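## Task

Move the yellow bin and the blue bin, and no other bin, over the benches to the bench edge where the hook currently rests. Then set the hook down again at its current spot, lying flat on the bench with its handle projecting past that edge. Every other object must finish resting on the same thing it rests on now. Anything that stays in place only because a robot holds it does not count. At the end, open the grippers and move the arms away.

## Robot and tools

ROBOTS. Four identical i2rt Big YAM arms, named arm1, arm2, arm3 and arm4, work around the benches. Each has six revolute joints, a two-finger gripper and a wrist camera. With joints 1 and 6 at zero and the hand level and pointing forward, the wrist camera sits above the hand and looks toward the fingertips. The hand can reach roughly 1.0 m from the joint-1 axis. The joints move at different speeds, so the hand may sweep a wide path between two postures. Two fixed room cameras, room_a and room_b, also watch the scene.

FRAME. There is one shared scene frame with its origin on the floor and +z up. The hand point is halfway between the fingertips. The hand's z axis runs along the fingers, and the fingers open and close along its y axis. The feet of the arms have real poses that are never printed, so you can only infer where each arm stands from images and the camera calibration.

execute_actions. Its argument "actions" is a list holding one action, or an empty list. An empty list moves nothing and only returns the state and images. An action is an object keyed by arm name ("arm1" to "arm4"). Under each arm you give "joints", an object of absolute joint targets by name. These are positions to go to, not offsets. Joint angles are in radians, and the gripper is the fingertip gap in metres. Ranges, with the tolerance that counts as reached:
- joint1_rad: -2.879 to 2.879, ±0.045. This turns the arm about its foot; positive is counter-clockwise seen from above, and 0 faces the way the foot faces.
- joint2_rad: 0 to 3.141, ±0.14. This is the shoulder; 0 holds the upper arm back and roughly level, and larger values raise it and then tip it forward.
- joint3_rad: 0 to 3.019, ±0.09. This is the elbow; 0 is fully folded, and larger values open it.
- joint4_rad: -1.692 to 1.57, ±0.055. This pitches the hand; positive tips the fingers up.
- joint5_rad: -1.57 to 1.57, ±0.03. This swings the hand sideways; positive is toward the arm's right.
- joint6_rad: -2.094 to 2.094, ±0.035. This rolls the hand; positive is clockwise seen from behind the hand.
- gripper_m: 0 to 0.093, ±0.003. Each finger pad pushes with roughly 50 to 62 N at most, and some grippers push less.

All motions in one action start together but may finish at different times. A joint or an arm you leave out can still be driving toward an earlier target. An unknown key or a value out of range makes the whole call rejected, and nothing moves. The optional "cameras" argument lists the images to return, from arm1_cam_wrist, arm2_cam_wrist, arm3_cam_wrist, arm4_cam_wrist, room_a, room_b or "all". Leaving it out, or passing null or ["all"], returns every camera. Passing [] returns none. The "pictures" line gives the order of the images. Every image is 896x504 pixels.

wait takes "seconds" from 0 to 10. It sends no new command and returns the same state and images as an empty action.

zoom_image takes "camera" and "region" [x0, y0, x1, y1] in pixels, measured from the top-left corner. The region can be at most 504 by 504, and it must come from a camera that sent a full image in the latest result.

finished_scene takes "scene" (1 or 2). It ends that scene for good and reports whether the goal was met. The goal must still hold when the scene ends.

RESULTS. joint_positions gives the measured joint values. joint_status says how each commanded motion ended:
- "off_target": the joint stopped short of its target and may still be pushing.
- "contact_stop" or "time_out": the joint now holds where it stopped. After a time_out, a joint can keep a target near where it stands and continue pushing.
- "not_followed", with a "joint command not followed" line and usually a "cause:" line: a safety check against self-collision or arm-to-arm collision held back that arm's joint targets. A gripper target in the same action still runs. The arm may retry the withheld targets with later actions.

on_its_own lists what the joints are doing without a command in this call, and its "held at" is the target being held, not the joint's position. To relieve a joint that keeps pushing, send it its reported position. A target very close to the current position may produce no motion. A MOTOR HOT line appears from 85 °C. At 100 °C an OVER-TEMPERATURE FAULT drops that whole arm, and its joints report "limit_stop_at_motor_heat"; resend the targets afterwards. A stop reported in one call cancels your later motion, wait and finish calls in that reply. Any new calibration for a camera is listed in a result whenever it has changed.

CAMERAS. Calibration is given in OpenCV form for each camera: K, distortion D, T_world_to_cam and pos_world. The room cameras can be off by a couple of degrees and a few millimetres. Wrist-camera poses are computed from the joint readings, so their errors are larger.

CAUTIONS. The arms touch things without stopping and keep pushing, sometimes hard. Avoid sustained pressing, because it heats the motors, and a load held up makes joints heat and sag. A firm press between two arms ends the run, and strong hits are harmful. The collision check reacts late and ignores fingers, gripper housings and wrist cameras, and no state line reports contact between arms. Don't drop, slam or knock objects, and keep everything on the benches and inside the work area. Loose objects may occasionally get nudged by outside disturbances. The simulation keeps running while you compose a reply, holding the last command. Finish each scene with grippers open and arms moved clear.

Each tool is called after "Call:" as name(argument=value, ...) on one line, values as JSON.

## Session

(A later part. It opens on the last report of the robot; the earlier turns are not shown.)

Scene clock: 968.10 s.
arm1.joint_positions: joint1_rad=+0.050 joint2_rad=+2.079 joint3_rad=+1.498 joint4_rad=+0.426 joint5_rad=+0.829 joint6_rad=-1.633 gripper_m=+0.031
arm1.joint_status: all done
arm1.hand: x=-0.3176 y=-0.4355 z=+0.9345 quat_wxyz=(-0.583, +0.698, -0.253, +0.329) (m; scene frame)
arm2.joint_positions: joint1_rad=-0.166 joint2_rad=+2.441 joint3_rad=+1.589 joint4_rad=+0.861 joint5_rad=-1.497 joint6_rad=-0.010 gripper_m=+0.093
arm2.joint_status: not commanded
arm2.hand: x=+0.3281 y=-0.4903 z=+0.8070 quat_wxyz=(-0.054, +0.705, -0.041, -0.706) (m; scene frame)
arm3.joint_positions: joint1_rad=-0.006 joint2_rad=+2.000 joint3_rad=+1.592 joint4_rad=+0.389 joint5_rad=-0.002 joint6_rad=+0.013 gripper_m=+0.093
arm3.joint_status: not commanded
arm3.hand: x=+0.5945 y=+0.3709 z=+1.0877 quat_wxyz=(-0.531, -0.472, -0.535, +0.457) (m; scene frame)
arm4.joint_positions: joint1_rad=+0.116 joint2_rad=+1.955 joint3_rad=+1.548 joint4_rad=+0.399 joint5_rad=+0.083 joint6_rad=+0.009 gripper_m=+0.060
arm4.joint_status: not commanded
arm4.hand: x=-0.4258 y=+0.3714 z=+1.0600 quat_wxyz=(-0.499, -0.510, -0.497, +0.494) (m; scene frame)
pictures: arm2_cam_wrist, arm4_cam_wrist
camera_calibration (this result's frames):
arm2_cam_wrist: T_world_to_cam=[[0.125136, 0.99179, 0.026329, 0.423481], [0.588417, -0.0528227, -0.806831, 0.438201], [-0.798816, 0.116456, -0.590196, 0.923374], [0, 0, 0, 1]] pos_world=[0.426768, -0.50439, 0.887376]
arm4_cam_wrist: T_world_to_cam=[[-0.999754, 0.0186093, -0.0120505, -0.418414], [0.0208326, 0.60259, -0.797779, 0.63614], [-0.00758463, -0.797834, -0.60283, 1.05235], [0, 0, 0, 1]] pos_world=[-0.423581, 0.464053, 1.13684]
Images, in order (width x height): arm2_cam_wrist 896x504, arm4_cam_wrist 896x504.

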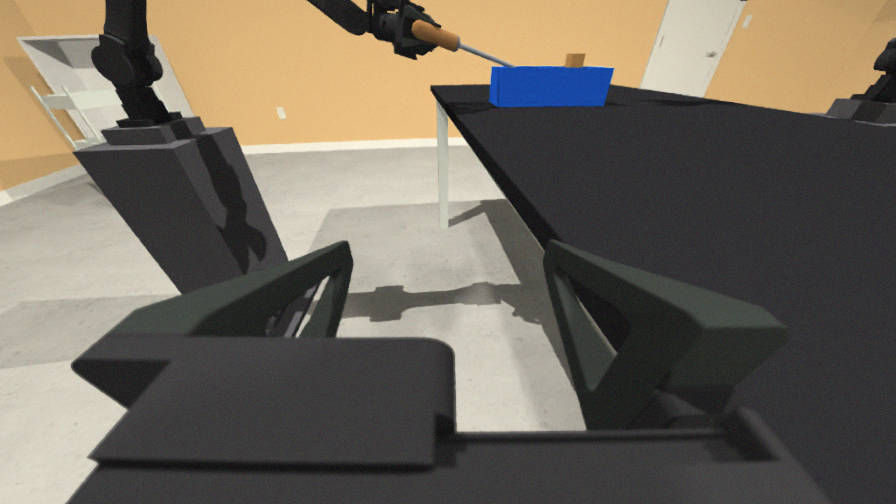

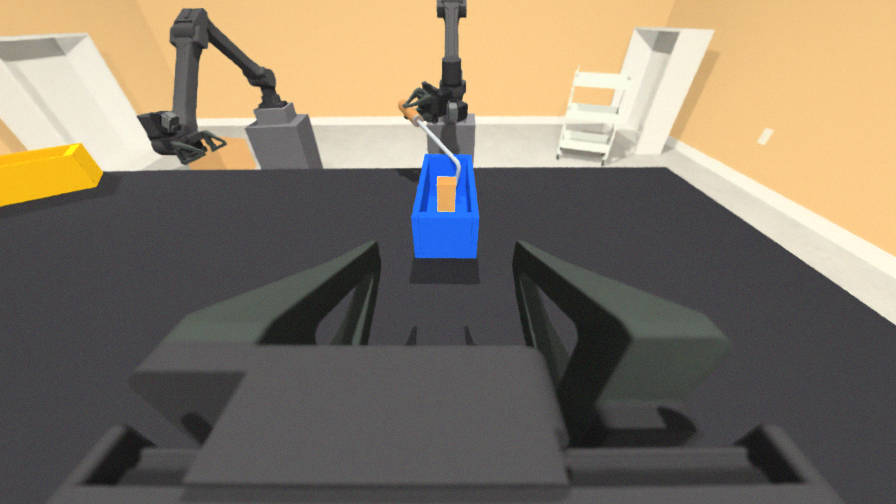

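Call:
execute_actions(actions=[])

Scene clock: 988.67 s.
arm1.joint_positions: joint1_rad=+0.050 joint2_rad=+2.079 joint3_rad=+1.498 joint4_rad=+0.426 joint5_rad=+0.829 joint6_rad=-1.633 gripper_m=+0.031
arm1.joint_status: all done
arm1.hand: x=-0.3176 y=-0.4355 z=+0.9345 quat_wxyz=(-0.583, +0.698, -0.253, +0.329) (m; scene frame)
arm2.joint_positions: joint1_rad=-0.166 joint2_rad=+2.441 joint3_rad=+1.589 joint4_rad=+0.861 joint5_rad=-1.497 joint6_rad=-0.010 gripper_m=+0.093
arm2.joint_status: not commanded
arm2.hand: x=+0.3281 y=-0.4903 z=+0.8070 quat_wxyz=(-0.054, +0.705, -0.041, -0.706) (m; scene frame)
arm3.joint_positions: joint1_rad=-0.006 joint2_rad=+2.000 joint3_rad=+1.592 joint4_rad=+0.389 joint5_rad=-0.002 joint6_rad=+0.013 gripper_m=+0.093
arm3.joint_status: not commanded
arm3.hand: x=+0.5945 y=+0.3709 z=+1.0877 quat_wxyz=(-0.531, -0.472, -0.535, +0.457) (m; scene frame)
arm4.joint_positions: joint1_rad=+0.116 joint2_rad=+1.955 joint3_rad=+1.548 joint4_rad=+0.399 joint5_rad=+0.083 joint6_rad=+0.009 gripper_m=+0.060
arm4.joint_status: not commanded
arm4.hand: x=-0.4258 y=+0.3714 z=+1.0600 quat_wxyz=(-0.499, -0.510, -0.497, +0.494) (m; scene frame)
pictures: arm1_cam_wrist, arm2_cam_wrist, arm3_cam_wrist, arm4_cam_wrist, room_a, room_b
camera_calibration (this result's frames):
arm1_cam_wrist: T_world_to_cam=[[-0.0234328, 0.204743, 0.978535, -0.835309], [0.0925864, -0.974153, 0.206043, -0.581813], [0.995429, 0.0954272, 0.00387072, 0.480419], [0, 0, 0, 1]] pos_world=[-0.443928, -0.441596, 0.935398]
arm2_cam_wrist: T_world_to_cam=[[0.125136, 0.99179, 0.026329, 0.423481], [0.588417, -0.0528227, -0.806831, 0.438201], [-0.798816, 0.116456, -0.590196, 0.923374], [0, 0, 0, 1]] pos_world=[0.426768, -0.50439, 0.887376]
arm3_cam_wrist: T_world_to_cam=[[-0.988298, -0.151894, -0.0139843, 0.66062], [-0.0774033, 0.57839, -0.81208, 0.716042], [0.131438, -0.801494, -0.583379, 0.97554], [0, 0, 0, 1]] pos_world=[0.58009, 0.468082, 1.15983]
arm4_cam_wrist: T_world_to_cam=[[-0.999754, 0.0186093, -0.0120505, -0.418414], [0.0208326, 0.60259, -0.797779, 0.63614], [-0.00758463, -0.797834, -0.60283, 1.05235], [0, 0, 0, 1]] pos_world=[-0.423581, 0.464053, 1.13684]
Images, in order (width x height): arm1_cam_wrist 896x504, arm2_cam_wrist 896x504, arm3_cam_wrist 896x504, arm4_cam_wrist 896x504, room_a 896x504, room_b 896x504.

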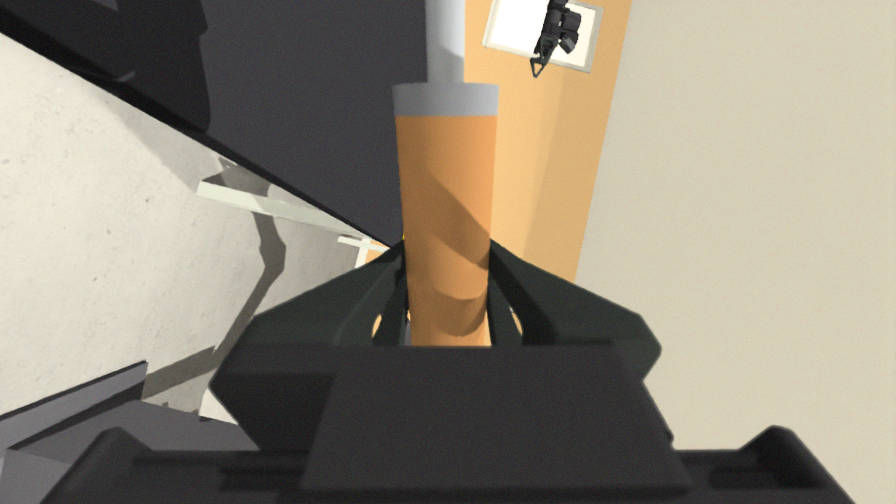

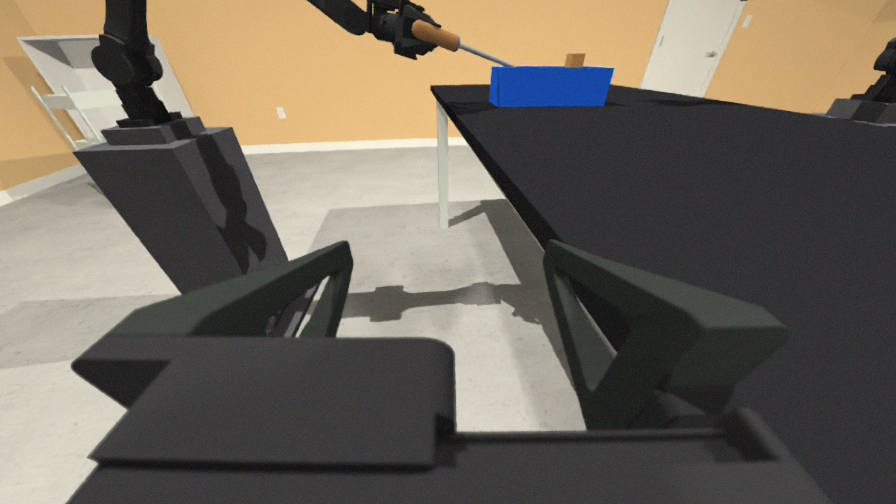

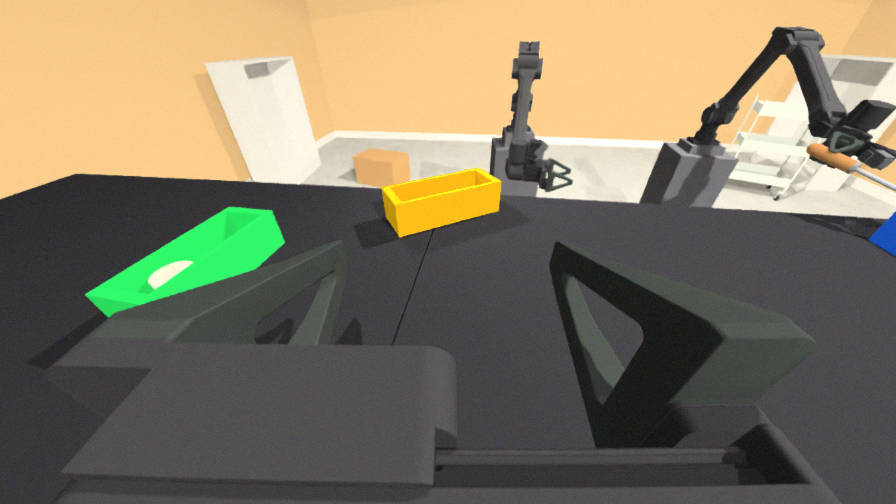

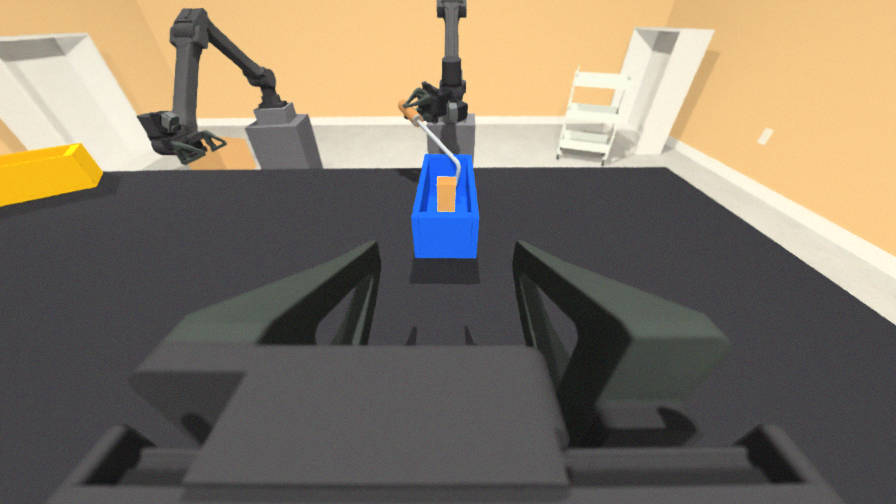

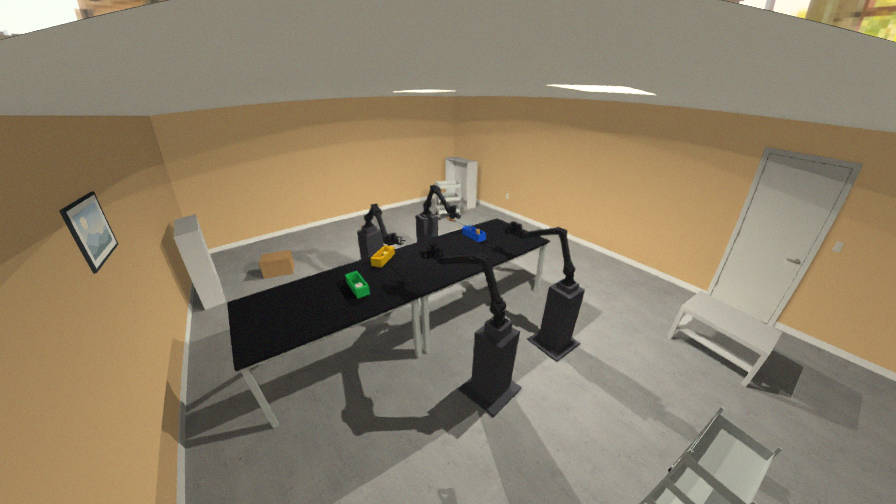

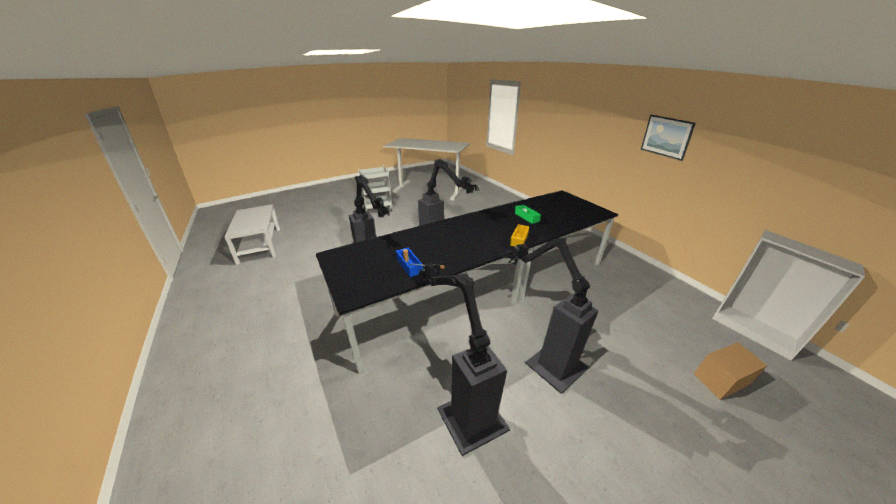

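Call:
execute_actions(actions=[{"arm1":{"joints":{"joint2_rad":1.91,"joint3_rad":1.33}}}], cameras=["arm2_cam_wrist","arm4_cam_wrist"])

Scene clock: 992.20 s.
arm1.joint_positions: joint1_rad=+0.050 joint2_rad=+1.946 joint3_rad=+1.324 joint4_rad=+0.429 joint5_rad=+0.828 joint6_rad=-1.633 gripper_m=+0.031
arm1.joint_status: all done
arm1.hand: x=-0.3191 y=-0.4873 z=+0.9435 quat_wxyz=(-0.570, +0.710, -0.247, +0.332) (m; scene frame)
arm2.joint_positions: joint1_rad=-0.166 joint2_rad=+2.441 joint3_rad=+1.589 joint4_rad=+0.861 joint5_rad=-1.497 joint6_rad=-0.010 gripper_m=+0.093
arm2.joint_status: not commanded
arm2.hand: x=+0.3281 y=-0.4903 z=+0.8070 quat_wxyz=(-0.054, +0.705, -0.041, -0.706) (m; scene frame)
arm3.joint_positions: joint1_rad=-0.006 joint2_rad=+2.000 joint3_rad=+1.592 joint4_rad=+0.389 joint5_rad=-0.002 joint6_rad=+0.013 gripper_m=+0.093
arm3.joint_status: not commanded
arm3.hand: x=+0.5945 y=+0.3709 z=+1.0877 quat_wxyz=(-0.531, -0.472, -0.535, +0.457) (m; scene frame)
arm4.joint_positions: joint1_rad=+0.116 joint2_rad=+1.955 joint3_rad=+1.548 joint4_rad=+0.399 joint5_rad=+0.083 joint6_rad=+0.009 gripper_m=+0.060
arm4.joint_status: not commanded
arm4.hand: x=-0.4258 y=+0.3714 z=+1.0600 quat_wxyz=(-0.499, -0.510, -0.497, +0.494) (m; scene frame)
pictures: arm2_cam_wrist, arm4_cam_wrist
camera_calibration (this result's frames):
arm2_cam_wrist: T_world_to_cam=[[0.125136, 0.99179, 0.026329, 0.423481], [0.588417, -0.0528227, -0.806831, 0.438201], [-0.798816, 0.116456, -0.590196, 0.923374], [0, 0, 0, 1]] pos_world=[0.426768, -0.50439, 0.887376]
arm4_cam_wrist: T_world_to_cam=[[-0.999754, 0.0186093, -0.0120505, -0.418414], [0.0208326, 0.60259, -0.797779, 0.63614], [-0.00758463, -0.797834, -0.60283, 1.05235], [0, 0, 0, 1]] pos_world=[-0.423581, 0.464053, 1.13684]
Images, in order (width x height): arm2_cam_wrist 896x504, arm4_cam_wrist 896x504.

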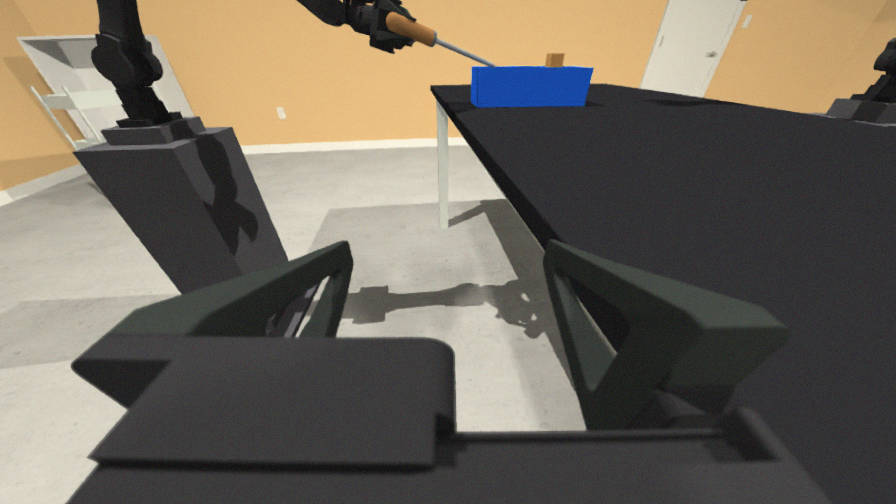

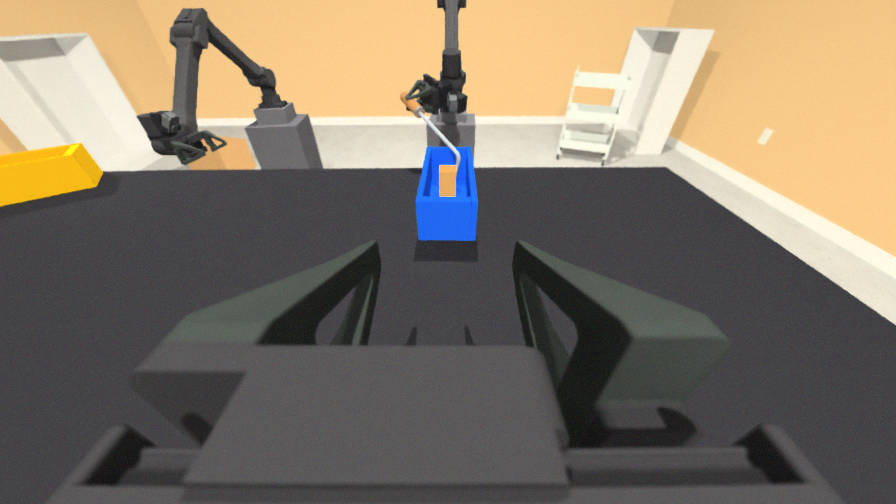

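Call:
execute_actions(actions=[{"arm1":{"joints":{"joint2_rad":1.79,"joint3_rad":1.185}}}], cameras=["arm2_cam_wrist","arm4_cam_wrist"])

Call:
zoom_image(camera="arm2_cam_wrist", region=[330, 0, 630, 170])

Scene clock: 998.67 s.
arm1.joint_positions: joint1_rad=+0.050 joint2_rad=+1.826 joint3_rad=+1.176 joint4_rad=+0.429 joint5_rad=+0.828 joint6_rad=-1.637 gripper_m=+0.031
arm1.joint_status: all done
arm1.hand: x=-0.3203 y=-0.5353 z=+0.9509 quat_wxyz=(-0.559, +0.719, -0.241, +0.337) (m; scene frame)
arm2.joint_positions: joint1_rad=-0.166 joint2_rad=+2.441 joint3_rad=+1.589 joint4_rad=+0.861 joint5_rad=-1.497 joint6_rad=-0.010 gripper_m=+0.093
arm2.joint_status: not commanded
arm2.hand: x=+0.3281 y=-0.4903 z=+0.8070 quat_wxyz=(-0.054, +0.705, -0.041, -0.706) (m; scene frame)
arm3.joint_positions: joint1_rad=-0.006 joint2_rad=+2.000 joint3_rad=+1.592 joint4_rad=+0.389 joint5_rad=-0.002 joint6_rad=+0.013 gripper_m=+0.093
arm3.joint_status: not commanded
arm3.hand: x=+0.5945 y=+0.3709 z=+1.0877 quat_wxyz=(-0.531, -0.472, -0.535, +0.457) (m; scene frame)
arm4.joint_positions: joint1_rad=+0.116 joint2_rad=+1.955 joint3_rad=+1.548 joint4_rad=+0.399 joint5_rad=+0.083 joint6_rad=+0.009 gripper_m=+0.060
arm4.joint_status: not commanded
arm4.hand: x=-0.4258 y=+0.3714 z=+1.0600 quat_wxyz=(-0.499, -0.510, -0.497, +0.494) (m; scene frame)
pictures: arm2_cam_wrist, arm4_cam_wrist
camera_calibration (this result's frames):
arm2_cam_wrist: T_world_to_cam=[[0.125136, 0.99179, 0.026329, 0.423481], [0.588417, -0.0528227, -0.806831, 0.438201], [-0.798816, 0.116456, -0.590196, 0.923374], [0, 0, 0, 1]] pos_world=[0.426768, -0.50439, 0.887376]
arm4_cam_wrist: T_world_to_cam=[[-0.999754, 0.0186093, -0.0120505, -0.418414], [0.0208326, 0.60259, -0.797779, 0.63614], [-0.00758463, -0.797834, -0.60283, 1.05235], [0, 0, 0, 1]] pos_world=[-0.423581, 0.464053, 1.13684]
Images, in order (width x height): arm2_cam_wrist 896x504, arm4_cam_wrist 896x504.

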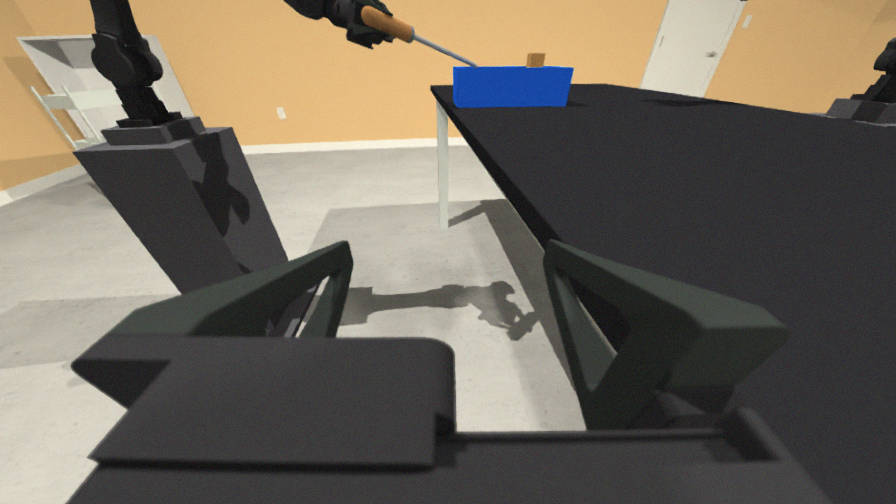

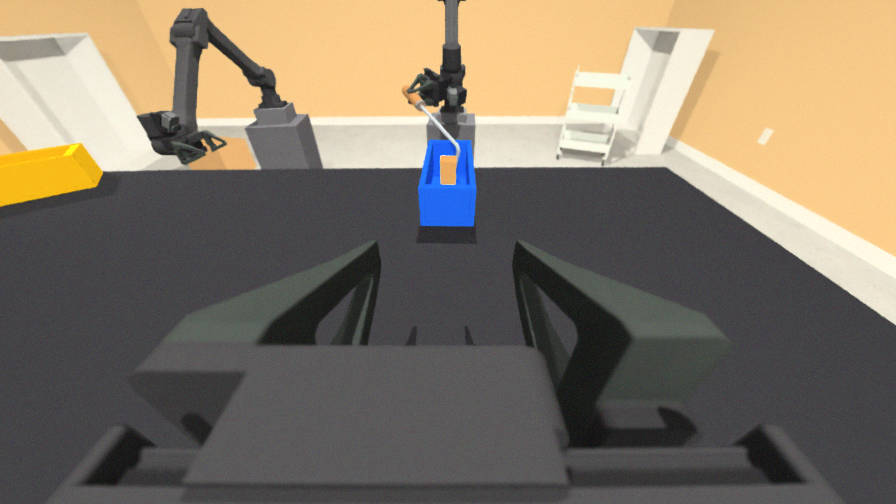

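Region (330, 0, 630, 170) of arm2_cam_wrist's 896x504 image, scaled by 1.680, with more detail than that image has; it fills the top 286 rows of this view, and the rest is white.

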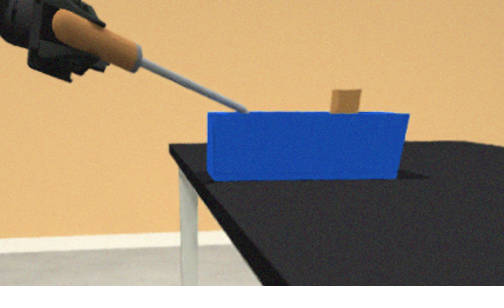

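Call:
execute_actions(actions=[{"arm1":{"joints":{"joint3_rad":1.38}}}], cameras=["arm2_cam_wrist","arm4_cam_wrist","arm1_cam_wrist"])

Scene clock: 1007.80 s.
arm1.joint_positions: joint1_rad=+0.050 joint2_rad=+1.816 joint3_rad=+1.323 joint4_rad=+0.429 joint5_rad=+0.828 joint6_rad=-1.642 gripper_m=+0.031
arm1.joint_status: all done
arm1.hand: x=-0.3188 y=-0.5029 z=+1.0325 quat_wxyz=(-0.613, +0.672, -0.264, +0.320) (m; scene frame)
arm2.joint_positions: joint1_rad=-0.166 joint2_rad=+2.441 joint3_rad=+1.589 joint4_rad=+0.861 joint5_rad=-1.497 joint6_rad=-0.010 gripper_m=+0.093
arm2.joint_status: not commanded
arm2.hand: x=+0.3281 y=-0.4903 z=+0.8070 quat_wxyz=(-0.054, +0.705, -0.041, -0.706) (m; scene frame)
arm3.joint_positions: joint1_rad=-0.006 joint2_rad=+2.000 joint3_rad=+1.592 joint4_rad=+0.389 joint5_rad=-0.002 joint6_rad=+0.013 gripper_m=+0.093
arm3.joint_status: not commanded
arm3.hand: x=+0.5945 y=+0.3709 z=+1.0877 quat_wxyz=(-0.531, -0.472, -0.535, +0.457) (m; scene frame)
arm4.joint_positions: joint1_rad=+0.116 joint2_rad=+1.955 joint3_rad=+1.548 joint4_rad=+0.399 joint5_rad=+0.083 joint6_rad=+0.009 gripper_m=+0.060
arm4.joint_status: not commanded
arm4.hand: x=-0.4258 y=+0.3714 z=+1.0600 quat_wxyz=(-0.499, -0.510, -0.497, +0.494) (m; scene frame)
pictures: arm1_cam_wrist, arm2_cam_wrist, arm4_cam_wrist
camera_calibration (this result's frames):
arm1_cam_wrist: T_world_to_cam=[[-0.0315135, 0.122886, 0.99192, -0.975048], [0.0923267, -0.987812, 0.12531, -0.591097], [0.99523, 0.0955296, 0.0197837, 0.471194], [0, 0, 0, 1]] pos_world=[-0.445099, -0.509086, 1.03192]
arm2_cam_wrist: T_world_to_cam=[[0.125136, 0.99179, 0.026329, 0.423481], [0.588417, -0.0528227, -0.806831, 0.438201], [-0.798816, 0.116456, -0.590196, 0.923374], [0, 0, 0, 1]] pos_world=[0.426768, -0.50439, 0.887376]
arm4_cam_wrist: T_world_to_cam=[[-0.999754, 0.0186093, -0.0120505, -0.418414], [0.0208326, 0.60259, -0.797779, 0.63614], [-0.00758463, -0.797834, -0.60283, 1.05235], [0, 0, 0, 1]] pos_world=[-0.423581, 0.464053, 1.13684]
Images, in order (width x height): arm1_cam_wrist 896x504, arm2_cam_wrist 896x504, arm4_cam_wrist 896x504.

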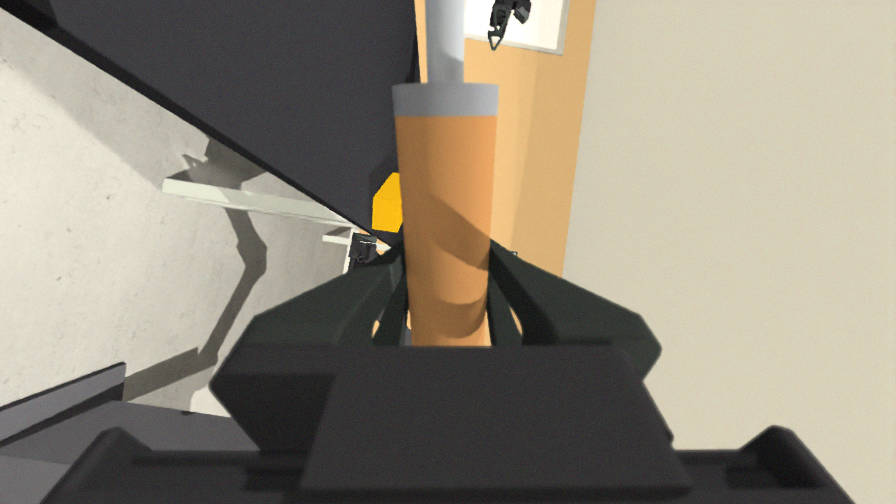

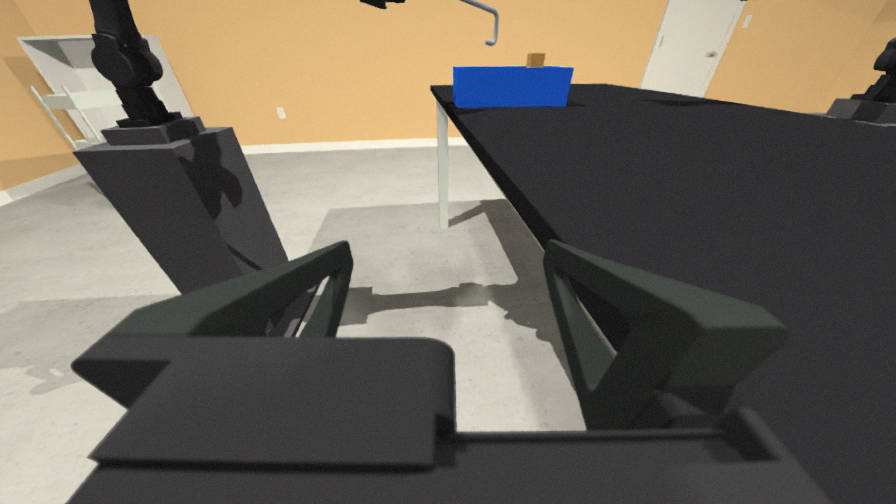

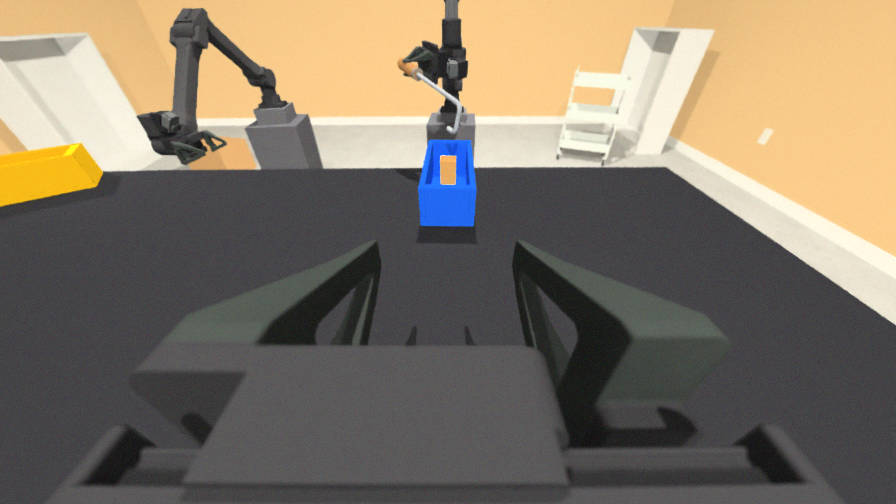

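Call:
execute_actions(actions=[{"arm1":{"joints":{"joint1_rad":-0.34,"joint3_rad":1.95,"joint5_rad":0.0,"joint6_rad":0.0}}}], cameras=["arm2_cam_wrist","arm4_cam_wrist","arm1_cam_wrist","room_b"])

Scene clock: 1049.77 s.
arm1.joint_positions: joint1_rad=-0.335 joint2_rad=+1.795 joint3_rad=+1.892 joint4_rad=+0.437 joint5_rad=-0.002 joint6_rad=-0.011 gripper_m=+0.031
arm1.joint_status: all done
arm1.hand: x=-0.1561 y=-0.5080 z=+1.3899 quat_wxyz=(-0.729, +0.269, -0.413, -0.475) (m; scene frame)
arm2.joint_positions: joint1_rad=-0.166 joint2_rad=+2.441 joint3_rad=+1.589 joint4_rad=+0.861 joint5_rad=-1.497 joint6_rad=-0.010 gripper_m=+0.093
arm2.joint_status: not commanded
arm2.hand: x=+0.3281 y=-0.4903 z=+0.8070 quat_wxyz=(-0.054, +0.705, -0.041, -0.706) (m; scene frame)
arm3.joint_positions: joint1_rad=-0.006 joint2_rad=+2.000 joint3_rad=+1.592 joint4_rad=+0.389 joint5_rad=-0.002 joint6_rad=+0.013 gripper_m=+0.093
arm3.joint_status: not commanded
arm3.hand: x=+0.5945 y=+0.3709 z=+1.0877 quat_wxyz=(-0.531, -0.472, -0.535, +0.457) (m; scene frame)
arm4.joint_positions: joint1_rad=+0.116 joint2_rad=+1.955 joint3_rad=+1.548 joint4_rad=+0.399 joint5_rad=+0.083 joint6_rad=+0.009 gripper_m=+0.060
arm4.joint_status: not commanded
arm4.hand: x=-0.4258 y=+0.3714 z=+1.0600 quat_wxyz=(-0.499, -0.510, -0.497, +0.494) (m; scene frame)
pictures: arm1_cam_wrist, arm2_cam_wrist, arm4_cam_wrist, room_b
camera_calibration (this result's frames):
arm1_cam_wrist: T_world_to_cam=[[0.918305, -0.395687, 0.0121704, -0.0771697], [-0.0218562, -0.081372, -0.996444, 1.34579], [0.39527, 0.914773, -0.0833725, 0.768601], [0, 0, 0, 1]] pos_world=[-0.203526, -0.624121, 1.40602]
arm2_cam_wrist: T_world_to_cam=[[0.125136, 0.99179, 0.026329, 0.423481], [0.588417, -0.0528227, -0.806831, 0.438201], [-0.798816, 0.116456, -0.590196, 0.923374], [0, 0, 0, 1]] pos_world=[0.426768, -0.50439, 0.887376]
arm4_cam_wrist: T_world_to_cam=[[-0.999754, 0.0186093, -0.0120505, -0.418414], [0.0208326, 0.60259, -0.797779, 0.63614], [-0.00758463, -0.797834, -0.60283, 1.05235], [0, 0, 0, 1]] pos_world=[-0.423581, 0.464053, 1.13684]
Images, in order (width x height): arm1_cam_wrist 896x504, arm2_cam_wrist 896x504, arm4_cam_wrist 896x504, room_b 896x504.

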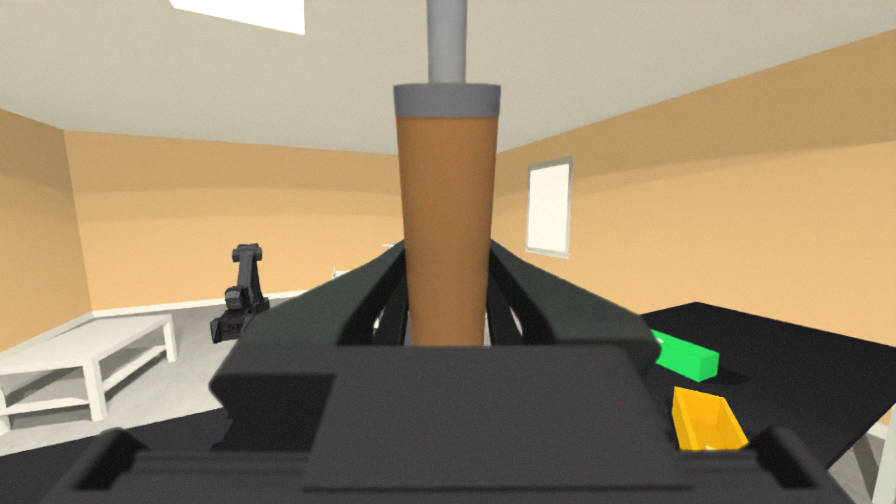

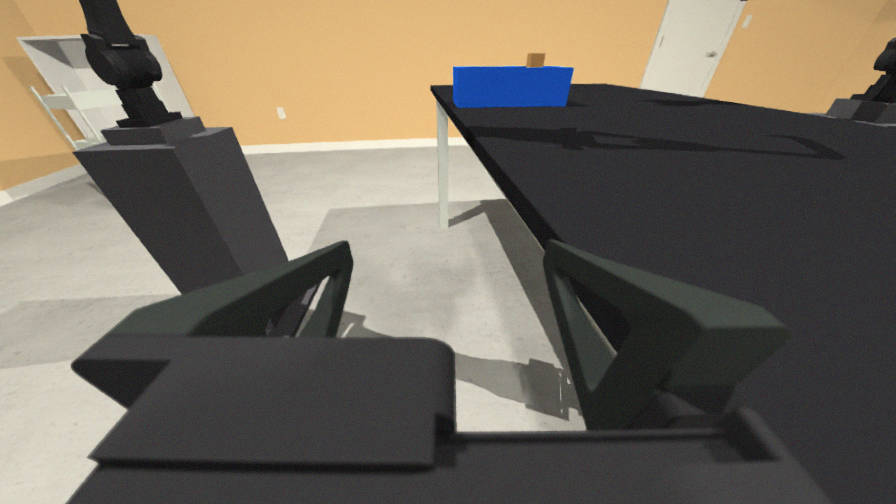

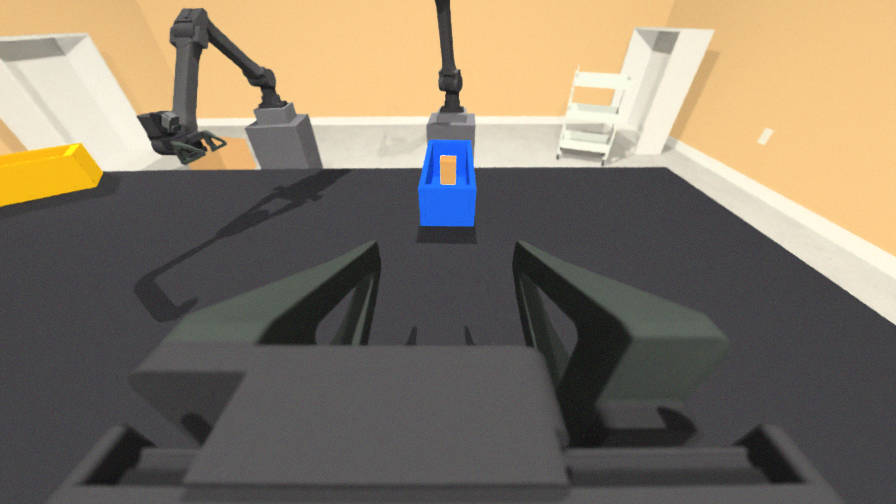

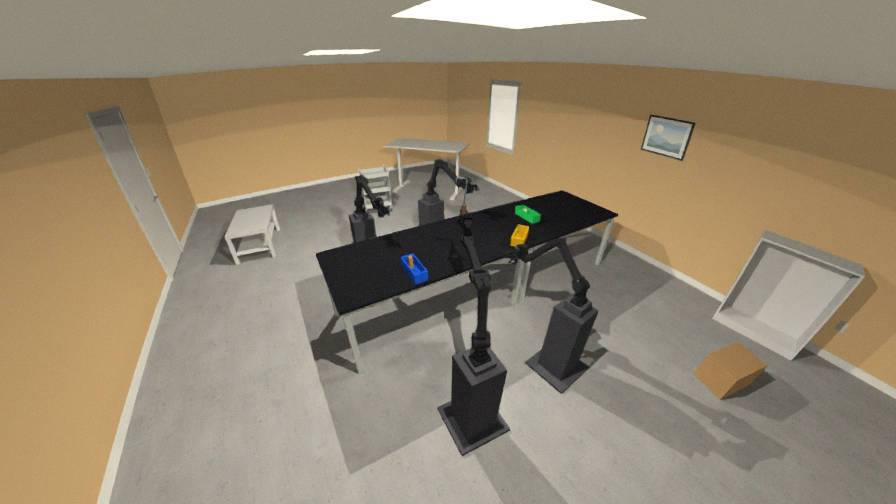

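Call:
execute_actions(actions=[{"arm1":{"joints":{"joint2_rad":2.05,"joint3_rad":2.47,"joint4_rad":-1.0}}}], cameras=["arm4_cam_wrist","arm1_cam_wrist","room_b"])

Scene clock: 1055.60 s.
arm1.joint_positions: joint1_rad=-0.335 joint2_rad=+2.080 joint3_rad=+2.393 joint4_rad=-1.013 joint5_rad=-0.002 joint6_rad=-0.009 gripper_m=+0.031
arm1.joint_status: all done
arm1.hand: x=-0.1369 y=-0.4574 z=+1.1302 quat_wxyz=(-0.352, +0.498, -0.757, -0.235) (m; scene frame)
arm2.joint_positions: joint1_rad=-0.166 joint2_rad=+2.441 joint3_rad=+1.589 joint4_rad=+0.861 joint5_rad=-1.497 joint6_rad=-0.010 gripper_m=+0.093
arm2.joint_status: not commanded
arm2.hand: x=+0.3281 y=-0.4903 z=+0.8070 quat_wxyz=(-0.054, +0.705, -0.041, -0.706) (m; scene frame)
arm3.joint_positions: joint1_rad=-0.006 joint2_rad=+2.000 joint3_rad=+1.592 joint4_rad=+0.389 joint5_rad=-0.002 joint6_rad=+0.013 gripper_m=+0.093
arm3.joint_status: not commanded
arm3.hand: x=+0.5945 y=+0.3709 z=+1.0877 quat_wxyz=(-0.531, -0.472, -0.535, +0.457) (m; scene frame)
arm4.joint_positions: joint1_rad=+0.116 joint2_rad=+1.955 joint3_rad=+1.548 joint4_rad=+0.399 joint5_rad=+0.083 joint6_rad=+0.009 gripper_m=+0.060
arm4.joint_status: not commanded
arm4.hand: x=-0.4258 y=+0.3714 z=+1.0600 quat_wxyz=(-0.499, -0.510, -0.497, +0.494) (m; scene frame)
pictures: arm1_cam_wrist, arm4_cam_wrist, room_b
camera_calibration (this result's frames):
arm1_cam_wrist: T_world_to_cam=[[0.924705, -0.380584, -0.00874096, -0.0402499], [-0.370565, -0.894629, -0.24964, -0.17217], [0.087189, 0.234082, -0.968299, 1.33968], [0, 0, 0, 1]] pos_world=[-0.143387, -0.482942, 1.25388]
arm4_cam_wrist: T_world_to_cam=[[-0.999754, 0.0186093, -0.0120505, -0.418414], [0.0208326, 0.60259, -0.797779, 0.63614], [-0.00758463, -0.797834, -0.60283, 1.05235], [0, 0, 0, 1]] pos_world=[-0.423581, 0.464053, 1.13684]
Images, in order (width x height): arm1_cam_wrist 896x504, arm4_cam_wrist 896x504, room_b 896x504.

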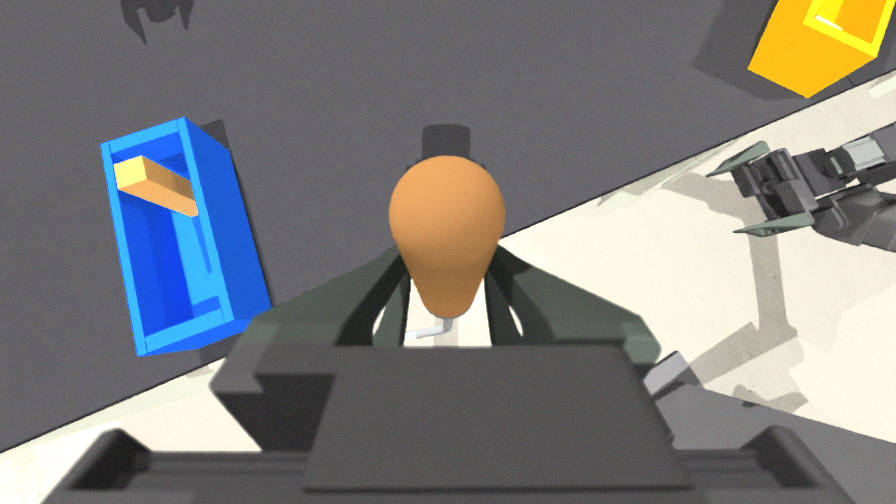

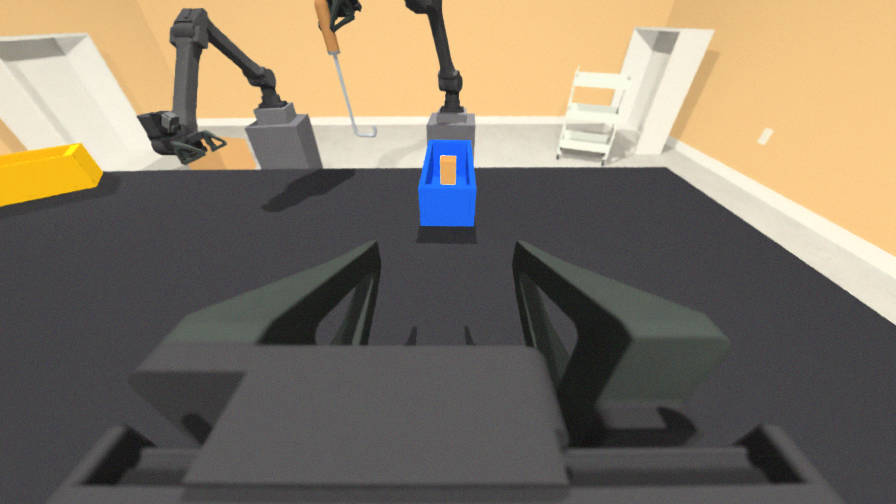

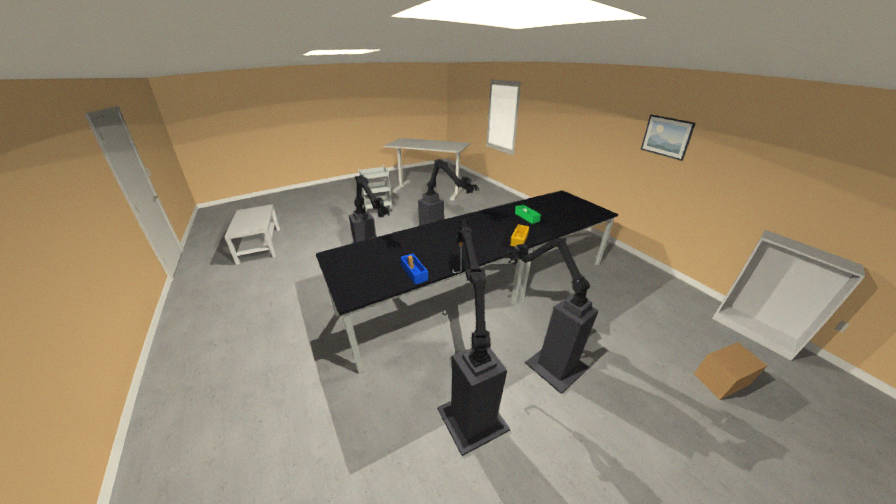

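Call:
execute_actions(actions=[{"arm1":{"joints":{"joint2_rad":2.2,"joint4_rad":-0.32}},"arm2":{"joints":{"joint4_rad":0.95}}}], cameras=["arm4_cam_wrist","arm1_cam_wrist","arm2_cam_wrist","room_b"])

Scene clock: 1072.67 s.
arm1.joint_positions: joint1_rad=-0.335 joint2_rad=+2.234 joint3_rad=+2.407 joint4_rad=-0.367 joint5_rad=-0.002 joint6_rad=-0.009 gripper_m=+0.031
arm1.joint_status: all done
arm1.hand: x=-0.0931 y=-0.3577 z=+1.1495 quat_wxyz=(-0.532, +0.423, -0.644, -0.351) (m; scene frame)
arm2.joint_positions: joint1_rad=-0.166 joint2_rad=+2.441 joint3_rad=+1.589 joint4_rad=+0.927 joint5_rad=-1.497 joint6_rad=-0.010 gripper_m=+0.093
arm2.joint_status: all done
arm2.hand: x=+0.3281 y=-0.4905 z=+0.8127 quat_wxyz=(-0.078, +0.704, -0.018, -0.706) (m; scene frame)
arm3.joint_positions: joint1_rad=-0.006 joint2_rad=+2.000 joint3_rad=+1.592 joint4_rad=+0.389 joint5_rad=-0.002 joint6_rad=+0.013 gripper_m=+0.093
arm3.joint_status: not commanded
arm3.hand: x=+0.5945 y=+0.3709 z=+1.0877 quat_wxyz=(-0.531, -0.472, -0.535, +0.457) (m; scene frame)
arm4.joint_positions: joint1_rad=+0.116 joint2_rad=+1.955 joint3_rad=+1.548 joint4_rad=+0.399 joint5_rad=+0.083 joint6_rad=+0.009 gripper_m=+0.060
arm4.joint_status: not commanded
arm4.hand: x=-0.4258 y=+0.3714 z=+1.0600 quat_wxyz=(-0.499, -0.510, -0.497, +0.494) (m; scene frame)
pictures: arm1_cam_wrist, arm2_cam_wrist, arm4_cam_wrist, room_b
camera_calibration (this result's frames):
arm1_cam_wrist: T_world_to_cam=[[0.923426, -0.383774, 0.00141562, -0.0555337], [-0.277391, -0.669989, -0.6886, 0.531627], [0.265215, 0.635478, -0.72514, 1.2119], [0, 0, 0, 1]] pos_world=[-0.122664, -0.435263, 1.24495]
arm2_cam_wrist: T_world_to_cam=[[0.125067, 0.987833, 0.0924397, 0.367906], [0.591703, 0.000524538, -0.806156, 0.467365], [-0.796395, 0.15552, -0.584438, 0.940481], [0, 0, 0, 1]] pos_world=[0.42644, -0.509938, 0.892412]
arm4_cam_wrist: T_world_to_cam=[[-0.999754, 0.0186093, -0.0120505, -0.418414], [0.0208326, 0.60259, -0.797779, 0.63614], [-0.00758463, -0.797834, -0.60283, 1.05235], [0, 0, 0, 1]] pos_world=[-0.423581, 0.464053, 1.13684]
Images, in order (width x height): arm1_cam_wrist 896x504, arm2_cam_wrist 896x504, arm4_cam_wrist 896x504, room_b 896x504.

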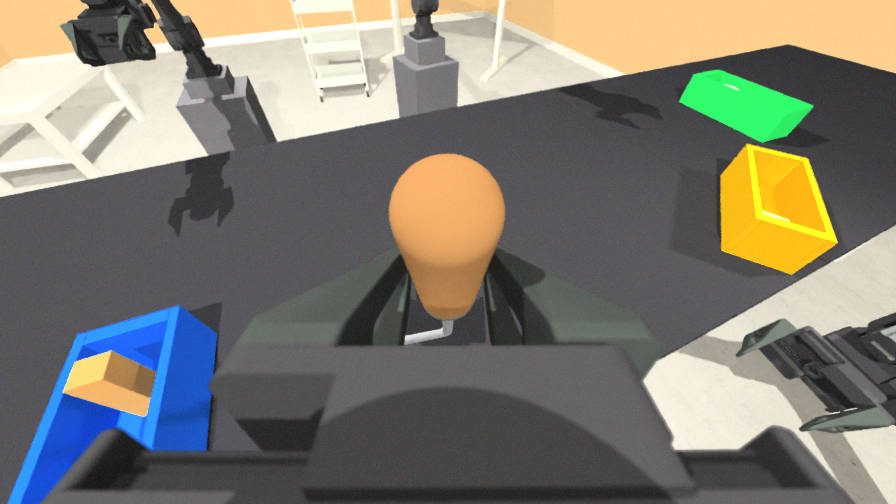

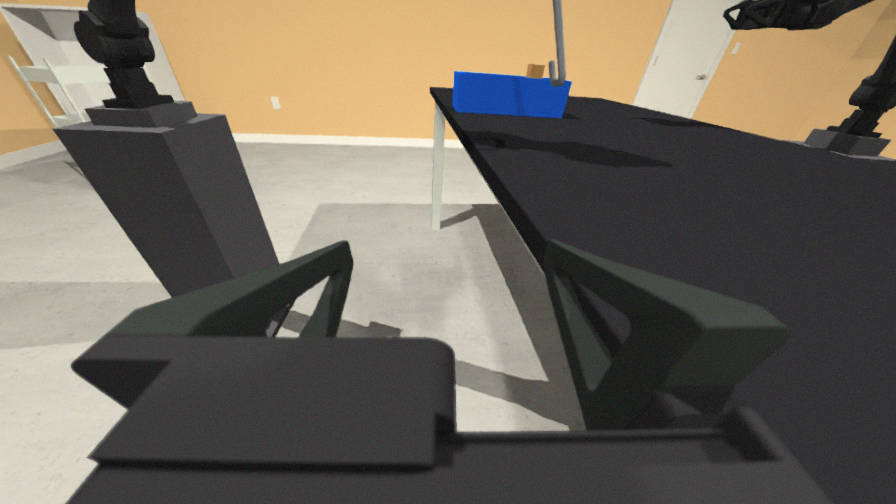

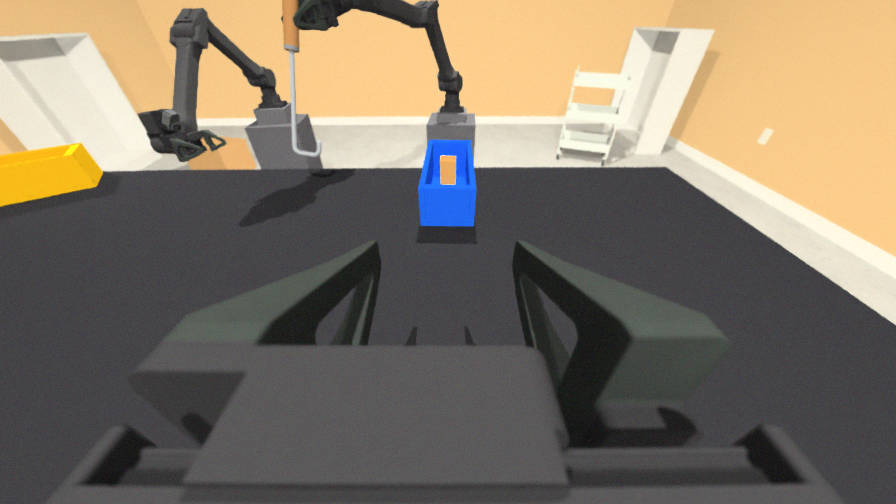

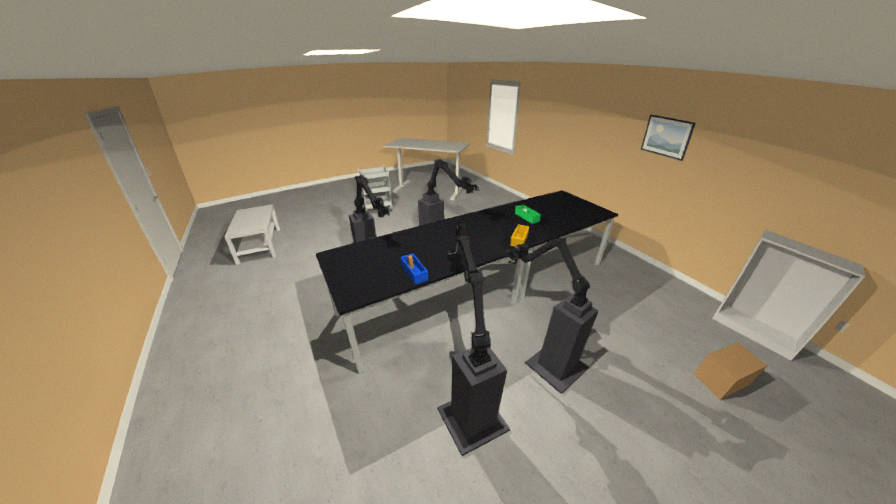

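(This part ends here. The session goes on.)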